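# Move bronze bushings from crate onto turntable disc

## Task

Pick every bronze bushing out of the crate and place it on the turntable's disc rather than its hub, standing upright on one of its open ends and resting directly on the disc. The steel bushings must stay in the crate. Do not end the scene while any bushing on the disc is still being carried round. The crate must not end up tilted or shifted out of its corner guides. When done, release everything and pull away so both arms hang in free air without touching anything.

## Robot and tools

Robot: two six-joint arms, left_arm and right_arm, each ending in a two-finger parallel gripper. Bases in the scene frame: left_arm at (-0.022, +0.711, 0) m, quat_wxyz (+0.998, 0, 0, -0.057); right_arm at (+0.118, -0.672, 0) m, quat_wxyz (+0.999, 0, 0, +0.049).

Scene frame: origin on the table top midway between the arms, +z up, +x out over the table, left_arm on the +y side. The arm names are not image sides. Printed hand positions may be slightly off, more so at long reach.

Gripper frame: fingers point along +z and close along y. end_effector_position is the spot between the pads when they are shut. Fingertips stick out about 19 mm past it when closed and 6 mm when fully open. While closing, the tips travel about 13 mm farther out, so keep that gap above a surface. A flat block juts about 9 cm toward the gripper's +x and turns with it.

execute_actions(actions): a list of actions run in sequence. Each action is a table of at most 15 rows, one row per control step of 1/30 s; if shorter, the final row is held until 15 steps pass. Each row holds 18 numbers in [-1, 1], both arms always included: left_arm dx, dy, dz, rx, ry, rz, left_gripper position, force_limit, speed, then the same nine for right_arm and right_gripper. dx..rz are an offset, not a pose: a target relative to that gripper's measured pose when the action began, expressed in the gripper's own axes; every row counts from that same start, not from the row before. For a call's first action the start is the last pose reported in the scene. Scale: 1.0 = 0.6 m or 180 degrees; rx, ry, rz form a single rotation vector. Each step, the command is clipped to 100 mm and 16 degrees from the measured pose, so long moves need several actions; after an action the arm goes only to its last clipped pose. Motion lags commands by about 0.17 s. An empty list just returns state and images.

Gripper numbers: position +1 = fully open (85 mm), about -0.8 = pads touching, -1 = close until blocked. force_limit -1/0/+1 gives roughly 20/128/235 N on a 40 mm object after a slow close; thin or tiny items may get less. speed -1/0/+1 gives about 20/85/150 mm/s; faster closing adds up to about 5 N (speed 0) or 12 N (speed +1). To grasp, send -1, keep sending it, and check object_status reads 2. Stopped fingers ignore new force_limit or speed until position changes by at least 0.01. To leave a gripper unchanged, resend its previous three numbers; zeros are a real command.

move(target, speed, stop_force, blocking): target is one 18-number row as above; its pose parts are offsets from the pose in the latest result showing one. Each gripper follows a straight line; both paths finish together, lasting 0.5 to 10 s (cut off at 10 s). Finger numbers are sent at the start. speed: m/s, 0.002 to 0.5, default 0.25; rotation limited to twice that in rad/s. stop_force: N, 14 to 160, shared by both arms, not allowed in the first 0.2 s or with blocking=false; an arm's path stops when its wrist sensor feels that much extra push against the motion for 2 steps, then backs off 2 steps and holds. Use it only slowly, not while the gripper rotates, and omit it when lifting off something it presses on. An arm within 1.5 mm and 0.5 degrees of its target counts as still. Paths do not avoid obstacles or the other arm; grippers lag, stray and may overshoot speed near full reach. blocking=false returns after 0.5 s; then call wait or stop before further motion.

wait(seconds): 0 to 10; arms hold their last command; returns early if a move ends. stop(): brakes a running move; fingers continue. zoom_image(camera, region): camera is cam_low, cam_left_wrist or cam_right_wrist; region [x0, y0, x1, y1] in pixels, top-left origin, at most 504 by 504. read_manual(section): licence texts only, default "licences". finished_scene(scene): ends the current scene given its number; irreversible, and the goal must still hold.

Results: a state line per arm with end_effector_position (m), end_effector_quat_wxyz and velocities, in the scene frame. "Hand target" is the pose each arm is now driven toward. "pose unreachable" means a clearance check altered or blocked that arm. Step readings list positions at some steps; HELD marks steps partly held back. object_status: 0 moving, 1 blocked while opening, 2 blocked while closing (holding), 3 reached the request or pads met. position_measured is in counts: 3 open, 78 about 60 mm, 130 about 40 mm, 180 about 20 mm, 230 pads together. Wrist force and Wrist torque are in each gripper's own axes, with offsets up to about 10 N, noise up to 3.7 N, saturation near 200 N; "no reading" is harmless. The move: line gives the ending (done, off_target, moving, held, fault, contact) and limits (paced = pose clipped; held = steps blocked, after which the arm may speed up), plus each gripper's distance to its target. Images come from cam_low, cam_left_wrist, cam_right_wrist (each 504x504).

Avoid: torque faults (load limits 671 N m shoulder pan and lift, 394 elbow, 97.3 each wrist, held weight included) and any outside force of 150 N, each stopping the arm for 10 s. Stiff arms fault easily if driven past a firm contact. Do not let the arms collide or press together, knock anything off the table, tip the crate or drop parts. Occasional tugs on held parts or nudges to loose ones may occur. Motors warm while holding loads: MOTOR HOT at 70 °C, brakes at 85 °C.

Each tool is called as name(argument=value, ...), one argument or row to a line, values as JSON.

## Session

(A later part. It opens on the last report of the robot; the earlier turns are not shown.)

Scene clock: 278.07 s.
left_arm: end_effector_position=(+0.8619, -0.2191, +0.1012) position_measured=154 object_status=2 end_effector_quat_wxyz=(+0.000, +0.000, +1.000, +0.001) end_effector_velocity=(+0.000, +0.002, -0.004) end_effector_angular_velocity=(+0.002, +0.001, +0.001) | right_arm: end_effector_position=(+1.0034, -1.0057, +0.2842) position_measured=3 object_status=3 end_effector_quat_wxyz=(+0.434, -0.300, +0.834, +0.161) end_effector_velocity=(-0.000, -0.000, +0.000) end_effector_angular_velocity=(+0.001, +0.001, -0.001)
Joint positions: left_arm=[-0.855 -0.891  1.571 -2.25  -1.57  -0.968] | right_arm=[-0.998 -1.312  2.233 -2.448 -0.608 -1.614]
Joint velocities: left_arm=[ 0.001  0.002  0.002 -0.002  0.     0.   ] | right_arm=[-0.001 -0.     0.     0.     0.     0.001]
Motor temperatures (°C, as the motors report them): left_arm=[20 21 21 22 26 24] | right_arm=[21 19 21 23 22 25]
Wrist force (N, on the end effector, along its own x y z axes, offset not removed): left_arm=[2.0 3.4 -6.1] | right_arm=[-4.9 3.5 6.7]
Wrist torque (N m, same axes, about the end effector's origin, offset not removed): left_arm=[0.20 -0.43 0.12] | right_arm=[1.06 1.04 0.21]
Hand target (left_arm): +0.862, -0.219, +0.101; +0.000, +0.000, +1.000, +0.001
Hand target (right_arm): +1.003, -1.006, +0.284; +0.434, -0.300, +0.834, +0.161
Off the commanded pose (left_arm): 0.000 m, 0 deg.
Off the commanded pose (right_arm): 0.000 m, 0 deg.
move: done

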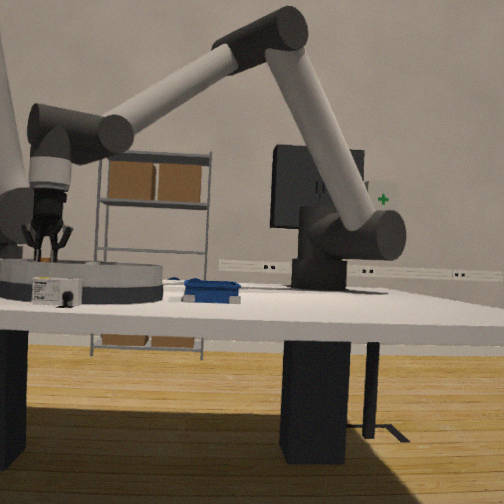

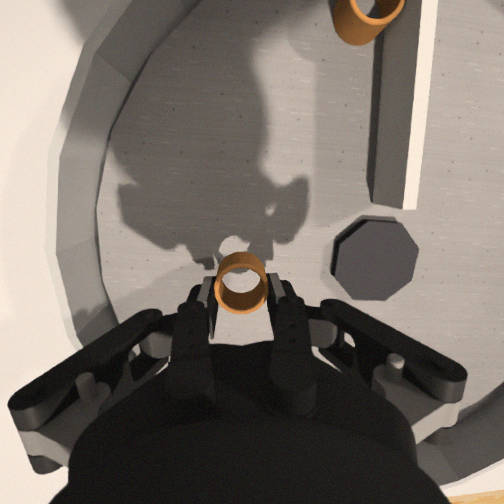

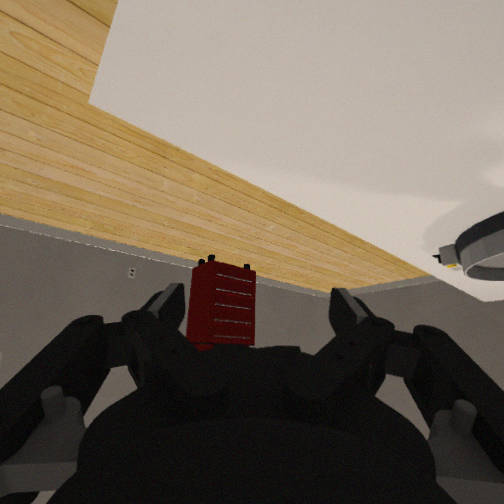

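move(
  target=[0,0,0.05,0,0,0,-1,-0.6,-0.5,0,0,0,0,0,0,1,0,0],
  speed=0.008,
  stop_force=14,
)

execute_actions(
  actions=[
    [[0,0,0,0,0,0,0.05,-0.6,0,0,0,0,0,0,0,1,0,0]],
    [[0,0,0,0,0,0,0.05,-0.6,0,0,0,0,0,0,0,1,0,0]],
  ],
)

Scene clock: 285.83 s.
left_arm: end_effector_position=(+0.8619, -0.2190, +0.0798) position_measured=154 object_status=2 end_effector_quat_wxyz=(+0.000, +0.000, +1.000, +0.001) end_effector_velocity=(-0.001, +0.001, +0.000) end_effector_angular_velocity=(+0.003, +0.001, -0.001) | right_arm: end_effector_position=(+1.0034, -1.0057, +0.2842) position_measured=3 object_status=3 end_effector_quat_wxyz=(+0.434, -0.300, +0.834, +0.161) end_effector_velocity=(+0.000, +0.001, +0.000) end_effector_angular_velocity=(+0.001, +0.001, +0.001)
Joint positions: left_arm=[-0.855 -0.876  1.578 -2.272 -1.57  -0.968] | right_arm=[-0.998 -1.312  2.233 -2.448 -0.608 -1.614]
Joint velocities: left_arm=[-0.    -0.001  0.     0.003  0.001  0.   ] | right_arm=[ 0.001 -0.    -0.     0.     0.     0.001]
Motor temperatures (°C, as the motors report them): left_arm=[20 21 21 22 26 24] | right_arm=[21 19 21 23 22 25]
Wrist force (N, on the end effector, along its own x y z axes, offset not removed): left_arm=[1.6 13.6 -16.0] | right_arm=[-3.0 1.1 6.9]
Wrist torque (N m, same axes, about the end effector's origin, offset not removed): left_arm=[2.24 -0.42 0.14] | right_arm=[0.57 0.76 0.23]
Hand target (left_arm): +0.862, -0.219, +0.080; +0.000, +0.000, +1.000, +0.001
Hand target (right_arm): +1.003, -1.006, +0.284; +0.434, -0.300, +0.834, +0.161
Off the commanded pose (left_arm): 0.009 m, 0 deg.
Off the commanded pose (right_arm): 0.000 m, 0 deg.
move: contact (left_arm)

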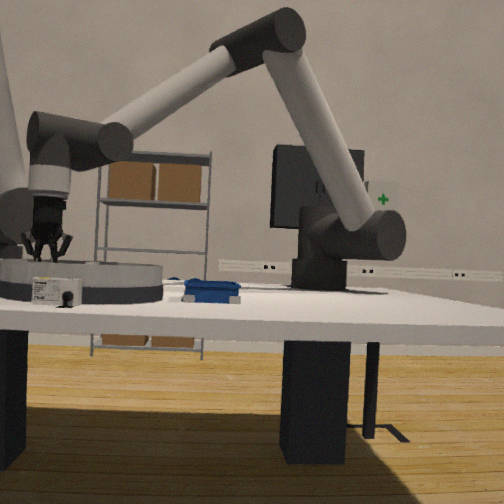

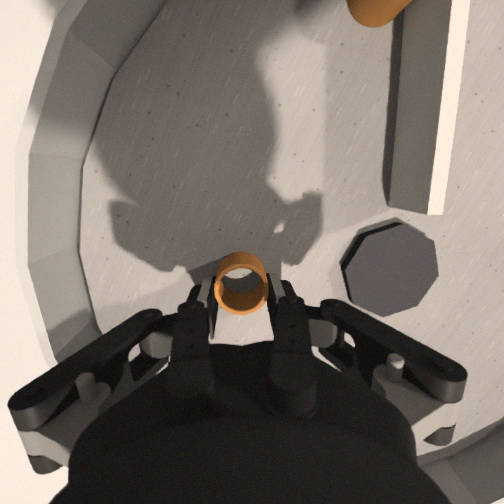

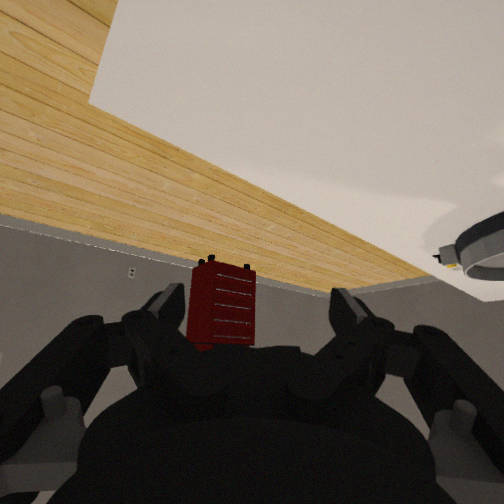

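Scene clock: 286.83 s.
left_arm: end_effector_position=(+0.8619, -0.2190, +0.0798) position_measured=123 object_status=3 end_effector_quat_wxyz=(+0.000, +0.000, +1.000, +0.001) end_effector_velocity=(-0.001, -0.001, +0.001) end_effector_angular_velocity=(-0.001, -0.001, -0.001) | right_arm: end_effector_position=(+1.0034, -1.0057, +0.2842) position_measured=3 object_status=3 end_effector_quat_wxyz=(+0.434, -0.300, +0.834, +0.161) end_effector_velocity=(+0.000, -0.000, -0.000) end_effector_angular_velocity=(+0.001, +0.001, -0.001)
Joint positions: left_arm=[-0.855 -0.876  1.578 -2.272 -1.57  -0.968] | right_arm=[-0.998 -1.312  2.233 -2.448 -0.608 -1.614]
Joint velocities: left_arm=[-0.001 -0.001 -0.    -0.     0.     0.   ] | right_arm=[-0.     0.    -0.    -0.001  0.     0.002]
Motor temperatures (°C, as the motors report them): left_arm=[20 21 21 22 26 24] | right_arm=[21 19 21 23 22 25]
Wrist force (N, on the end effector, along its own x y z axes, offset not removed): left_arm=[2.3 6.2 -8.4] | right_arm=[-3.4 2.9 6.2]
Wrist torque (N m, same axes, about the end effector's origin, offset not removed): left_arm=[0.76 -0.55 0.11] | right_arm=[0.97 0.93 0.16]
Hand target (left_arm): +0.862, -0.219, +0.080; +0.000, +0.000, +1.000, +0.001
Hand target (right_arm): +1.003, -1.006, +0.284; +0.434, -0.300, +0.834, +0.161
Off the commanded pose (left_arm): 0.000 m, 0 deg.
Off the commanded pose (right_arm): 0.000 m, 0 deg.
Step readings (end_effector_position; steps 1 to 15: 1st action; 16 to 30: 2nd action):
0: left_arm (+0.8619, -0.2190, +0.0798) | right_arm (+1.0034, -1.0057, +0.2842)
1: left_arm (+0.8619, -0.2190, +0.0798) | right_arm (+1.0034, -1.0057, +0.2842)
2: left_arm (+0.8619, -0.2190, +0.0798) | right_arm (+1.0034, -1.0057, +0.2842)
4: left_arm (+0.8619, -0.2190, +0.0798) | right_arm (+1.0034, -1.0057, +0.2842)
8: left_arm (+0.8619, -0.2190, +0.0798) | right_arm (+1.0034, -1.0057, +0.2842)
15: left_arm (+0.8619, -0.2190, +0.0798) | right_arm (+1.0034, -1.0057, +0.2842)
16: left_arm (+0.8619, -0.2190, +0.0798) | right_arm (+1.0034, -1.0057, +0.2842)
17: left_arm (+0.8619, -0.2190, +0.0798) | right_arm (+1.0034, -1.0057, +0.2842)
19: left_arm (+0.8619, -0.2190, +0.0798) | right_arm (+1.0034, -1.0057, +0.2842)
23: left_arm (+0.8619, -0.2190, +0.0798) | right_arm (+1.0034, -1.0057, +0.2842)
30: end_effector_position above

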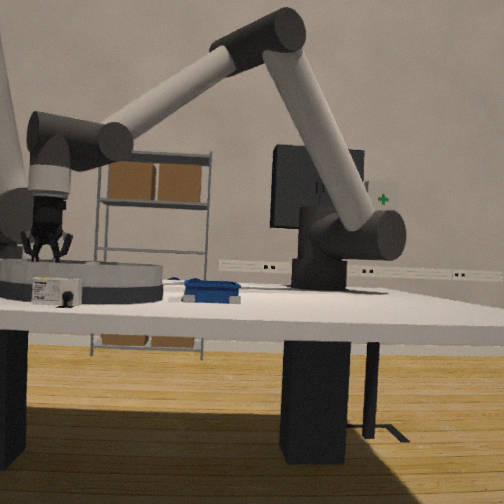

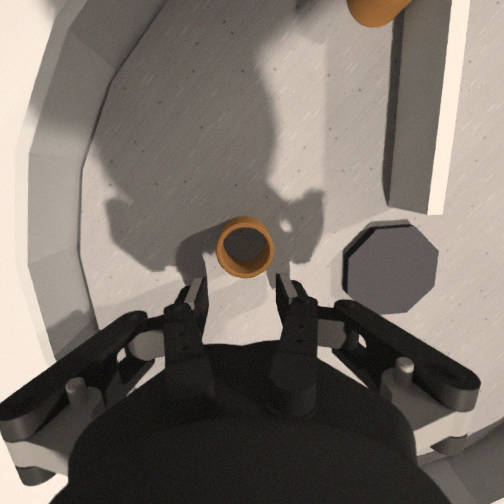

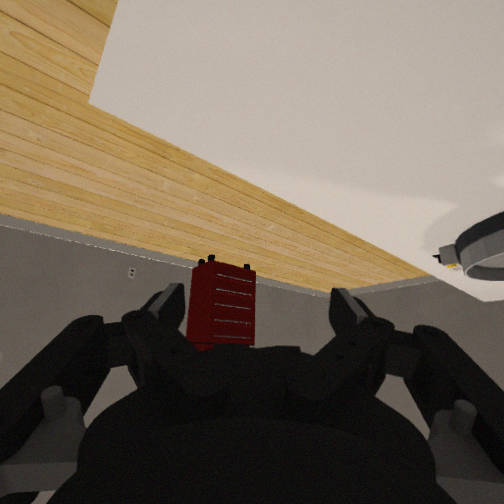

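move(
  target=[0,0,-0.3,0,0,0,0.05,-0.6,0,0,0,0,0,0,0,1,0,0],
  speed=0.1,
)

wait(
  seconds=10,
)

zoom_image(
  camera="cam_left_wrist",
  region=[220,0,470,250],
)

wait(
  seconds=4,
)

zoom_image(
  camera="cam_left_wrist",
  region=[220,0,470,250],
)

Scene clock: 295.30 s.
left_arm: end_effector_position=(+0.8617, -0.2190, +0.2595) position_measured=123 object_status=3 end_effector_quat_wxyz=(+0.000, +0.000, +1.000, +0.001) end_effector_velocity=(-0.003, -0.002, -0.002) end_effector_angular_velocity=(+0.002, +0.003, -0.002) | right_arm: end_effector_position=(+1.0034, -1.0057, +0.2842) position_measured=3 object_status=3 end_effector_quat_wxyz=(+0.434, -0.300, +0.834, +0.161) end_effector_velocity=(-0.000, +0.000, -0.000) end_effector_angular_velocity=(+0.002, +0.002, -0.000)
Joint positions: left_arm=[-0.855 -0.994  1.498 -2.073 -1.57  -0.968] | right_arm=[-0.998 -1.312  2.233 -2.448 -0.608 -1.614]
Joint velocities: left_arm=[-0.002  0.001 -0.001  0.003 -0.002 -0.   ] | right_arm=[-0.    -0.    -0.     0.003 -0.     0.   ]
Motor temperatures (°C, as the motors report them): left_arm=[20 21 21 22 26 24] | right_arm=[21 19 21 23 22 25]
Wrist force (N, on the end effector, along its own x y z axes, offset not removed): left_arm=[2.0 7.9 -8.0] | right_arm=[-6.8 2.2 4.3]
Wrist torque (N m, same axes, about the end effector's origin, offset not removed): left_arm=[1.13 -0.58 0.30] | right_arm=[0.67 1.51 0.23]
Hand target (left_arm): +0.862, -0.219, +0.260; +0.000, +0.000, +1.000, +0.001
Hand target (right_arm): +1.003, -1.006, +0.284; +0.434, -0.300, +0.834, +0.161
Off the commanded pose (left_arm): 0.000 m, 0 deg.
Off the commanded pose (right_arm): 0.000 m, 0 deg.
move: done

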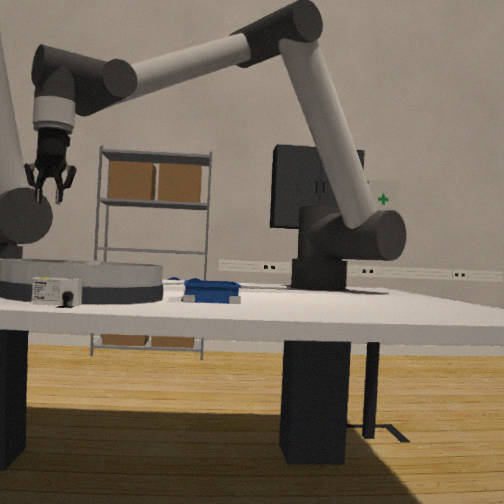

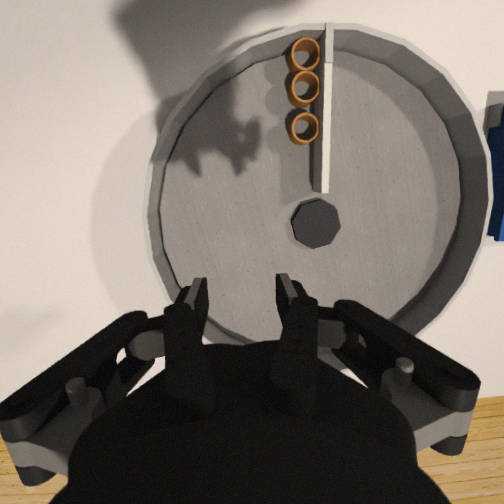

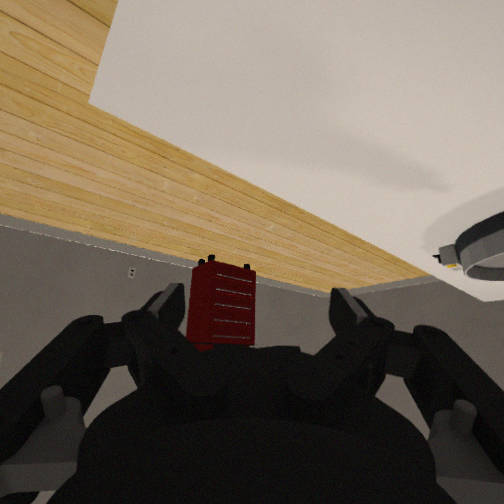

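Scene clock: 305.30 s.
left_arm: end_effector_position=(+0.8617, -0.2190, +0.2597) position_measured=123 object_status=3 end_effector_quat_wxyz=(+0.000, +0.000, +1.000, +0.001) end_effector_velocity=(-0.001, -0.000, -0.001) end_effector_angular_velocity=(+0.001, +0.000, -0.001) | right_arm: end_effector_position=(+1.0034, -1.0057, +0.2842) position_measured=3 object_status=3 end_effector_quat_wxyz=(+0.434, -0.300, +0.834, +0.161) end_effector_velocity=(+0.000, +0.001, +0.000) end_effector_angular_velocity=(-0.001, -0.000, +0.001)
Joint positions: left_arm=[-0.855 -0.994  1.498 -2.073 -1.57  -0.968] | right_arm=[-0.998 -1.312  2.233 -2.448 -0.608 -1.614]
Joint velocities: left_arm=[-0.001  0.     0.001 -0.     0.    -0.   ] | right_arm=[ 0.001  0.    -0.    -0.001 -0.     0.001]
Motor temperatures (°C, as the motors report them): left_arm=[20 21 21 22 26 24] | right_arm=[21 19 21 23 22 25]
Wrist force (N, on the end effector, along its own x y z axes, offset not removed): left_arm=[0.7 4.0 -6.0] | right_arm=[1.4 2.5 5.1]
Wrist torque (N m, same axes, about the end effector's origin, offset not removed): left_arm=[0.33 -0.19 0.04] | right_arm=[0.91 -0.07 0.23]
Hand target (left_arm): +0.862, -0.219, +0.260; +0.000, +0.000, +1.000, +0.001
Hand target (right_arm): +1.003, -1.006, +0.284; +0.434, -0.300, +0.834, +0.161
Off the commanded pose (left_arm): 0.000 m, 0 deg.
Off the commanded pose (right_arm): 0.000 m, 0 deg.
wait: 10.00 s; at rest by 0.17 s

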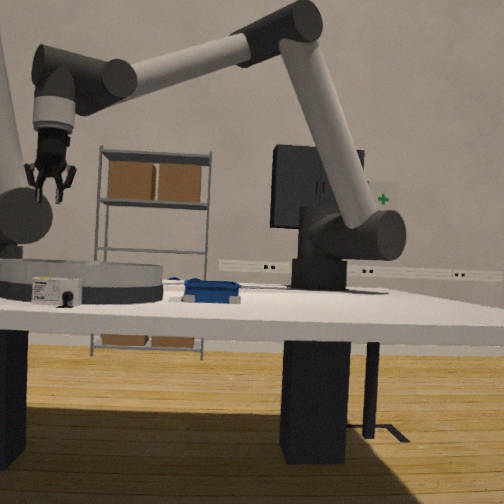

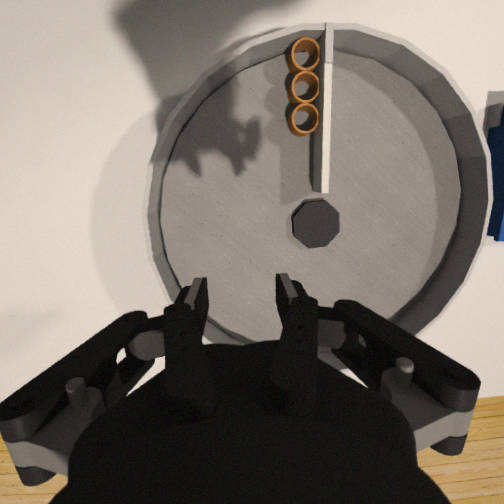

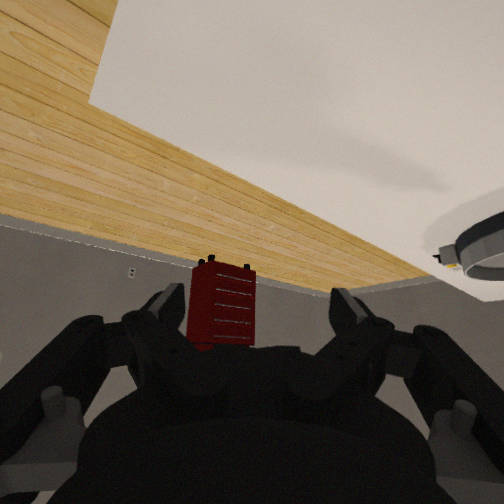

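Region (220, 0, 470, 250) of cam_left_wrist's 504x504 image, scaled by 2.016, with more detail than that image has.

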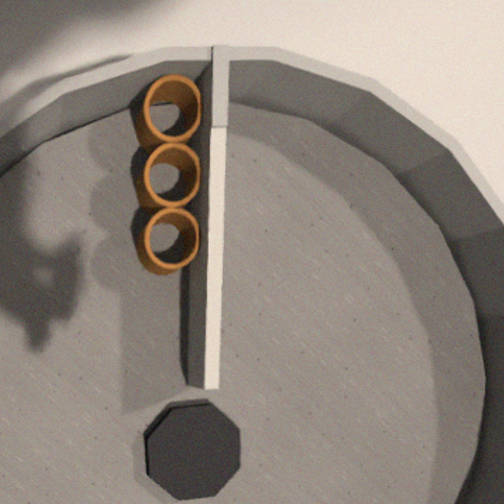

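Scene clock: 309.30 s.
left_arm: end_effector_position=(+0.8617, -0.2190, +0.2597) position_measured=123 object_status=3 end_effector_quat_wxyz=(+0.000, +0.000, +1.000, +0.001) end_effector_velocity=(+0.000, +0.000, +0.000) end_effector_angular_velocity=(-0.001, +0.001, +0.001) | right_arm: end_effector_position=(+1.0034, -1.0057, +0.2842) position_measured=3 object_status=3 end_effector_quat_wxyz=(+0.434, -0.300, +0.834, +0.161) end_effector_velocity=(-0.001, -0.002, +0.000) end_effector_angular_velocity=(-0.002, -0.001, -0.001)
Joint positions: left_arm=[-0.855 -0.994  1.498 -2.073 -1.57  -0.968] | right_arm=[-0.998 -1.312  2.233 -2.448 -0.608 -1.614]
Joint velocities: left_arm=[ 0.001 -0.    -0.     0.    -0.001 -0.   ] | right_arm=[-0.002 -0.     0.    -0.001 -0.    -0.002]
Motor temperatures (°C, as the motors report them): left_arm=[20 21 21 22 26 24] | right_arm=[21 19 21 23 22 25]
Wrist force (N, on the end effector, along its own x y z axes, offset not removed): left_arm=[-1.9 8.3 -8.2] | right_arm=[-8.4 4.2 8.5]
Wrist torque (N m, same axes, about the end effector's origin, offset not removed): left_arm=[1.11 0.16 0.03] | right_arm=[1.17 1.84 0.28]
Hand target (left_arm): +0.862, -0.219, +0.260; +0.000, +0.000, +1.000, +0.001
Hand target (right_arm): +1.003, -1.006, +0.284; +0.434, -0.300, +0.834, +0.161
Off the commanded pose (left_arm): 0.000 m, 0 deg.
Off the commanded pose (right_arm): 0.000 m, 0 deg.
wait: 4.00 s; at rest by 0.17 s

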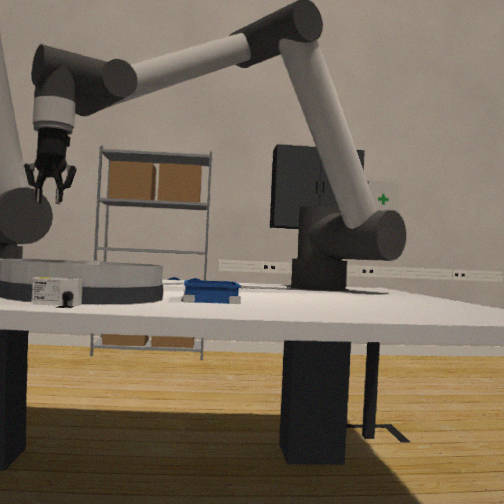

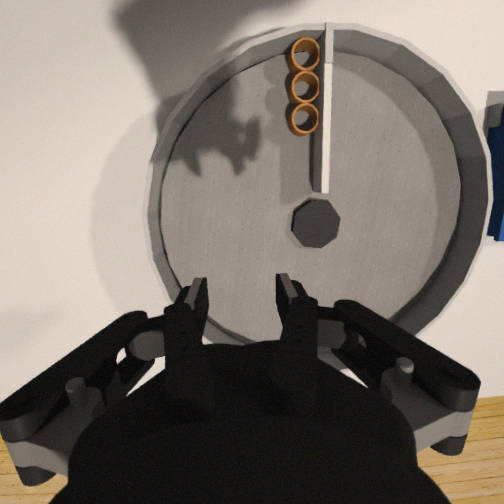

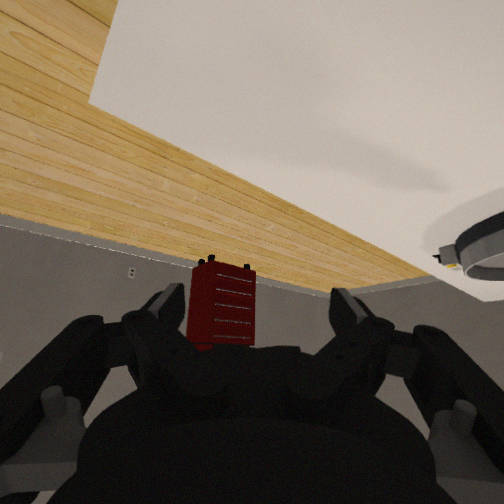

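Region (220, 0, 470, 250) of cam_left_wrist's 504x504 image, scaled by 2.016, with more detail than that image has.

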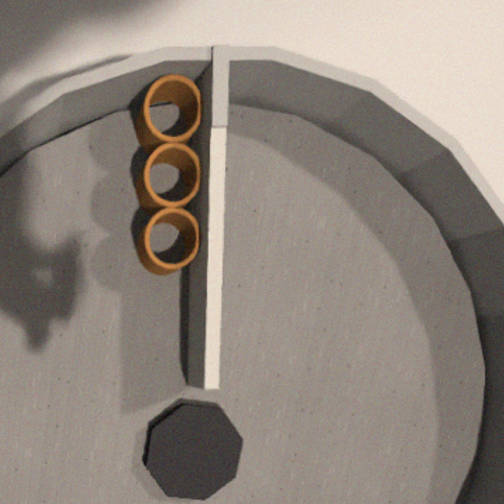

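finished_scene(
  scene=2,
)

The scene is finished: the task was done.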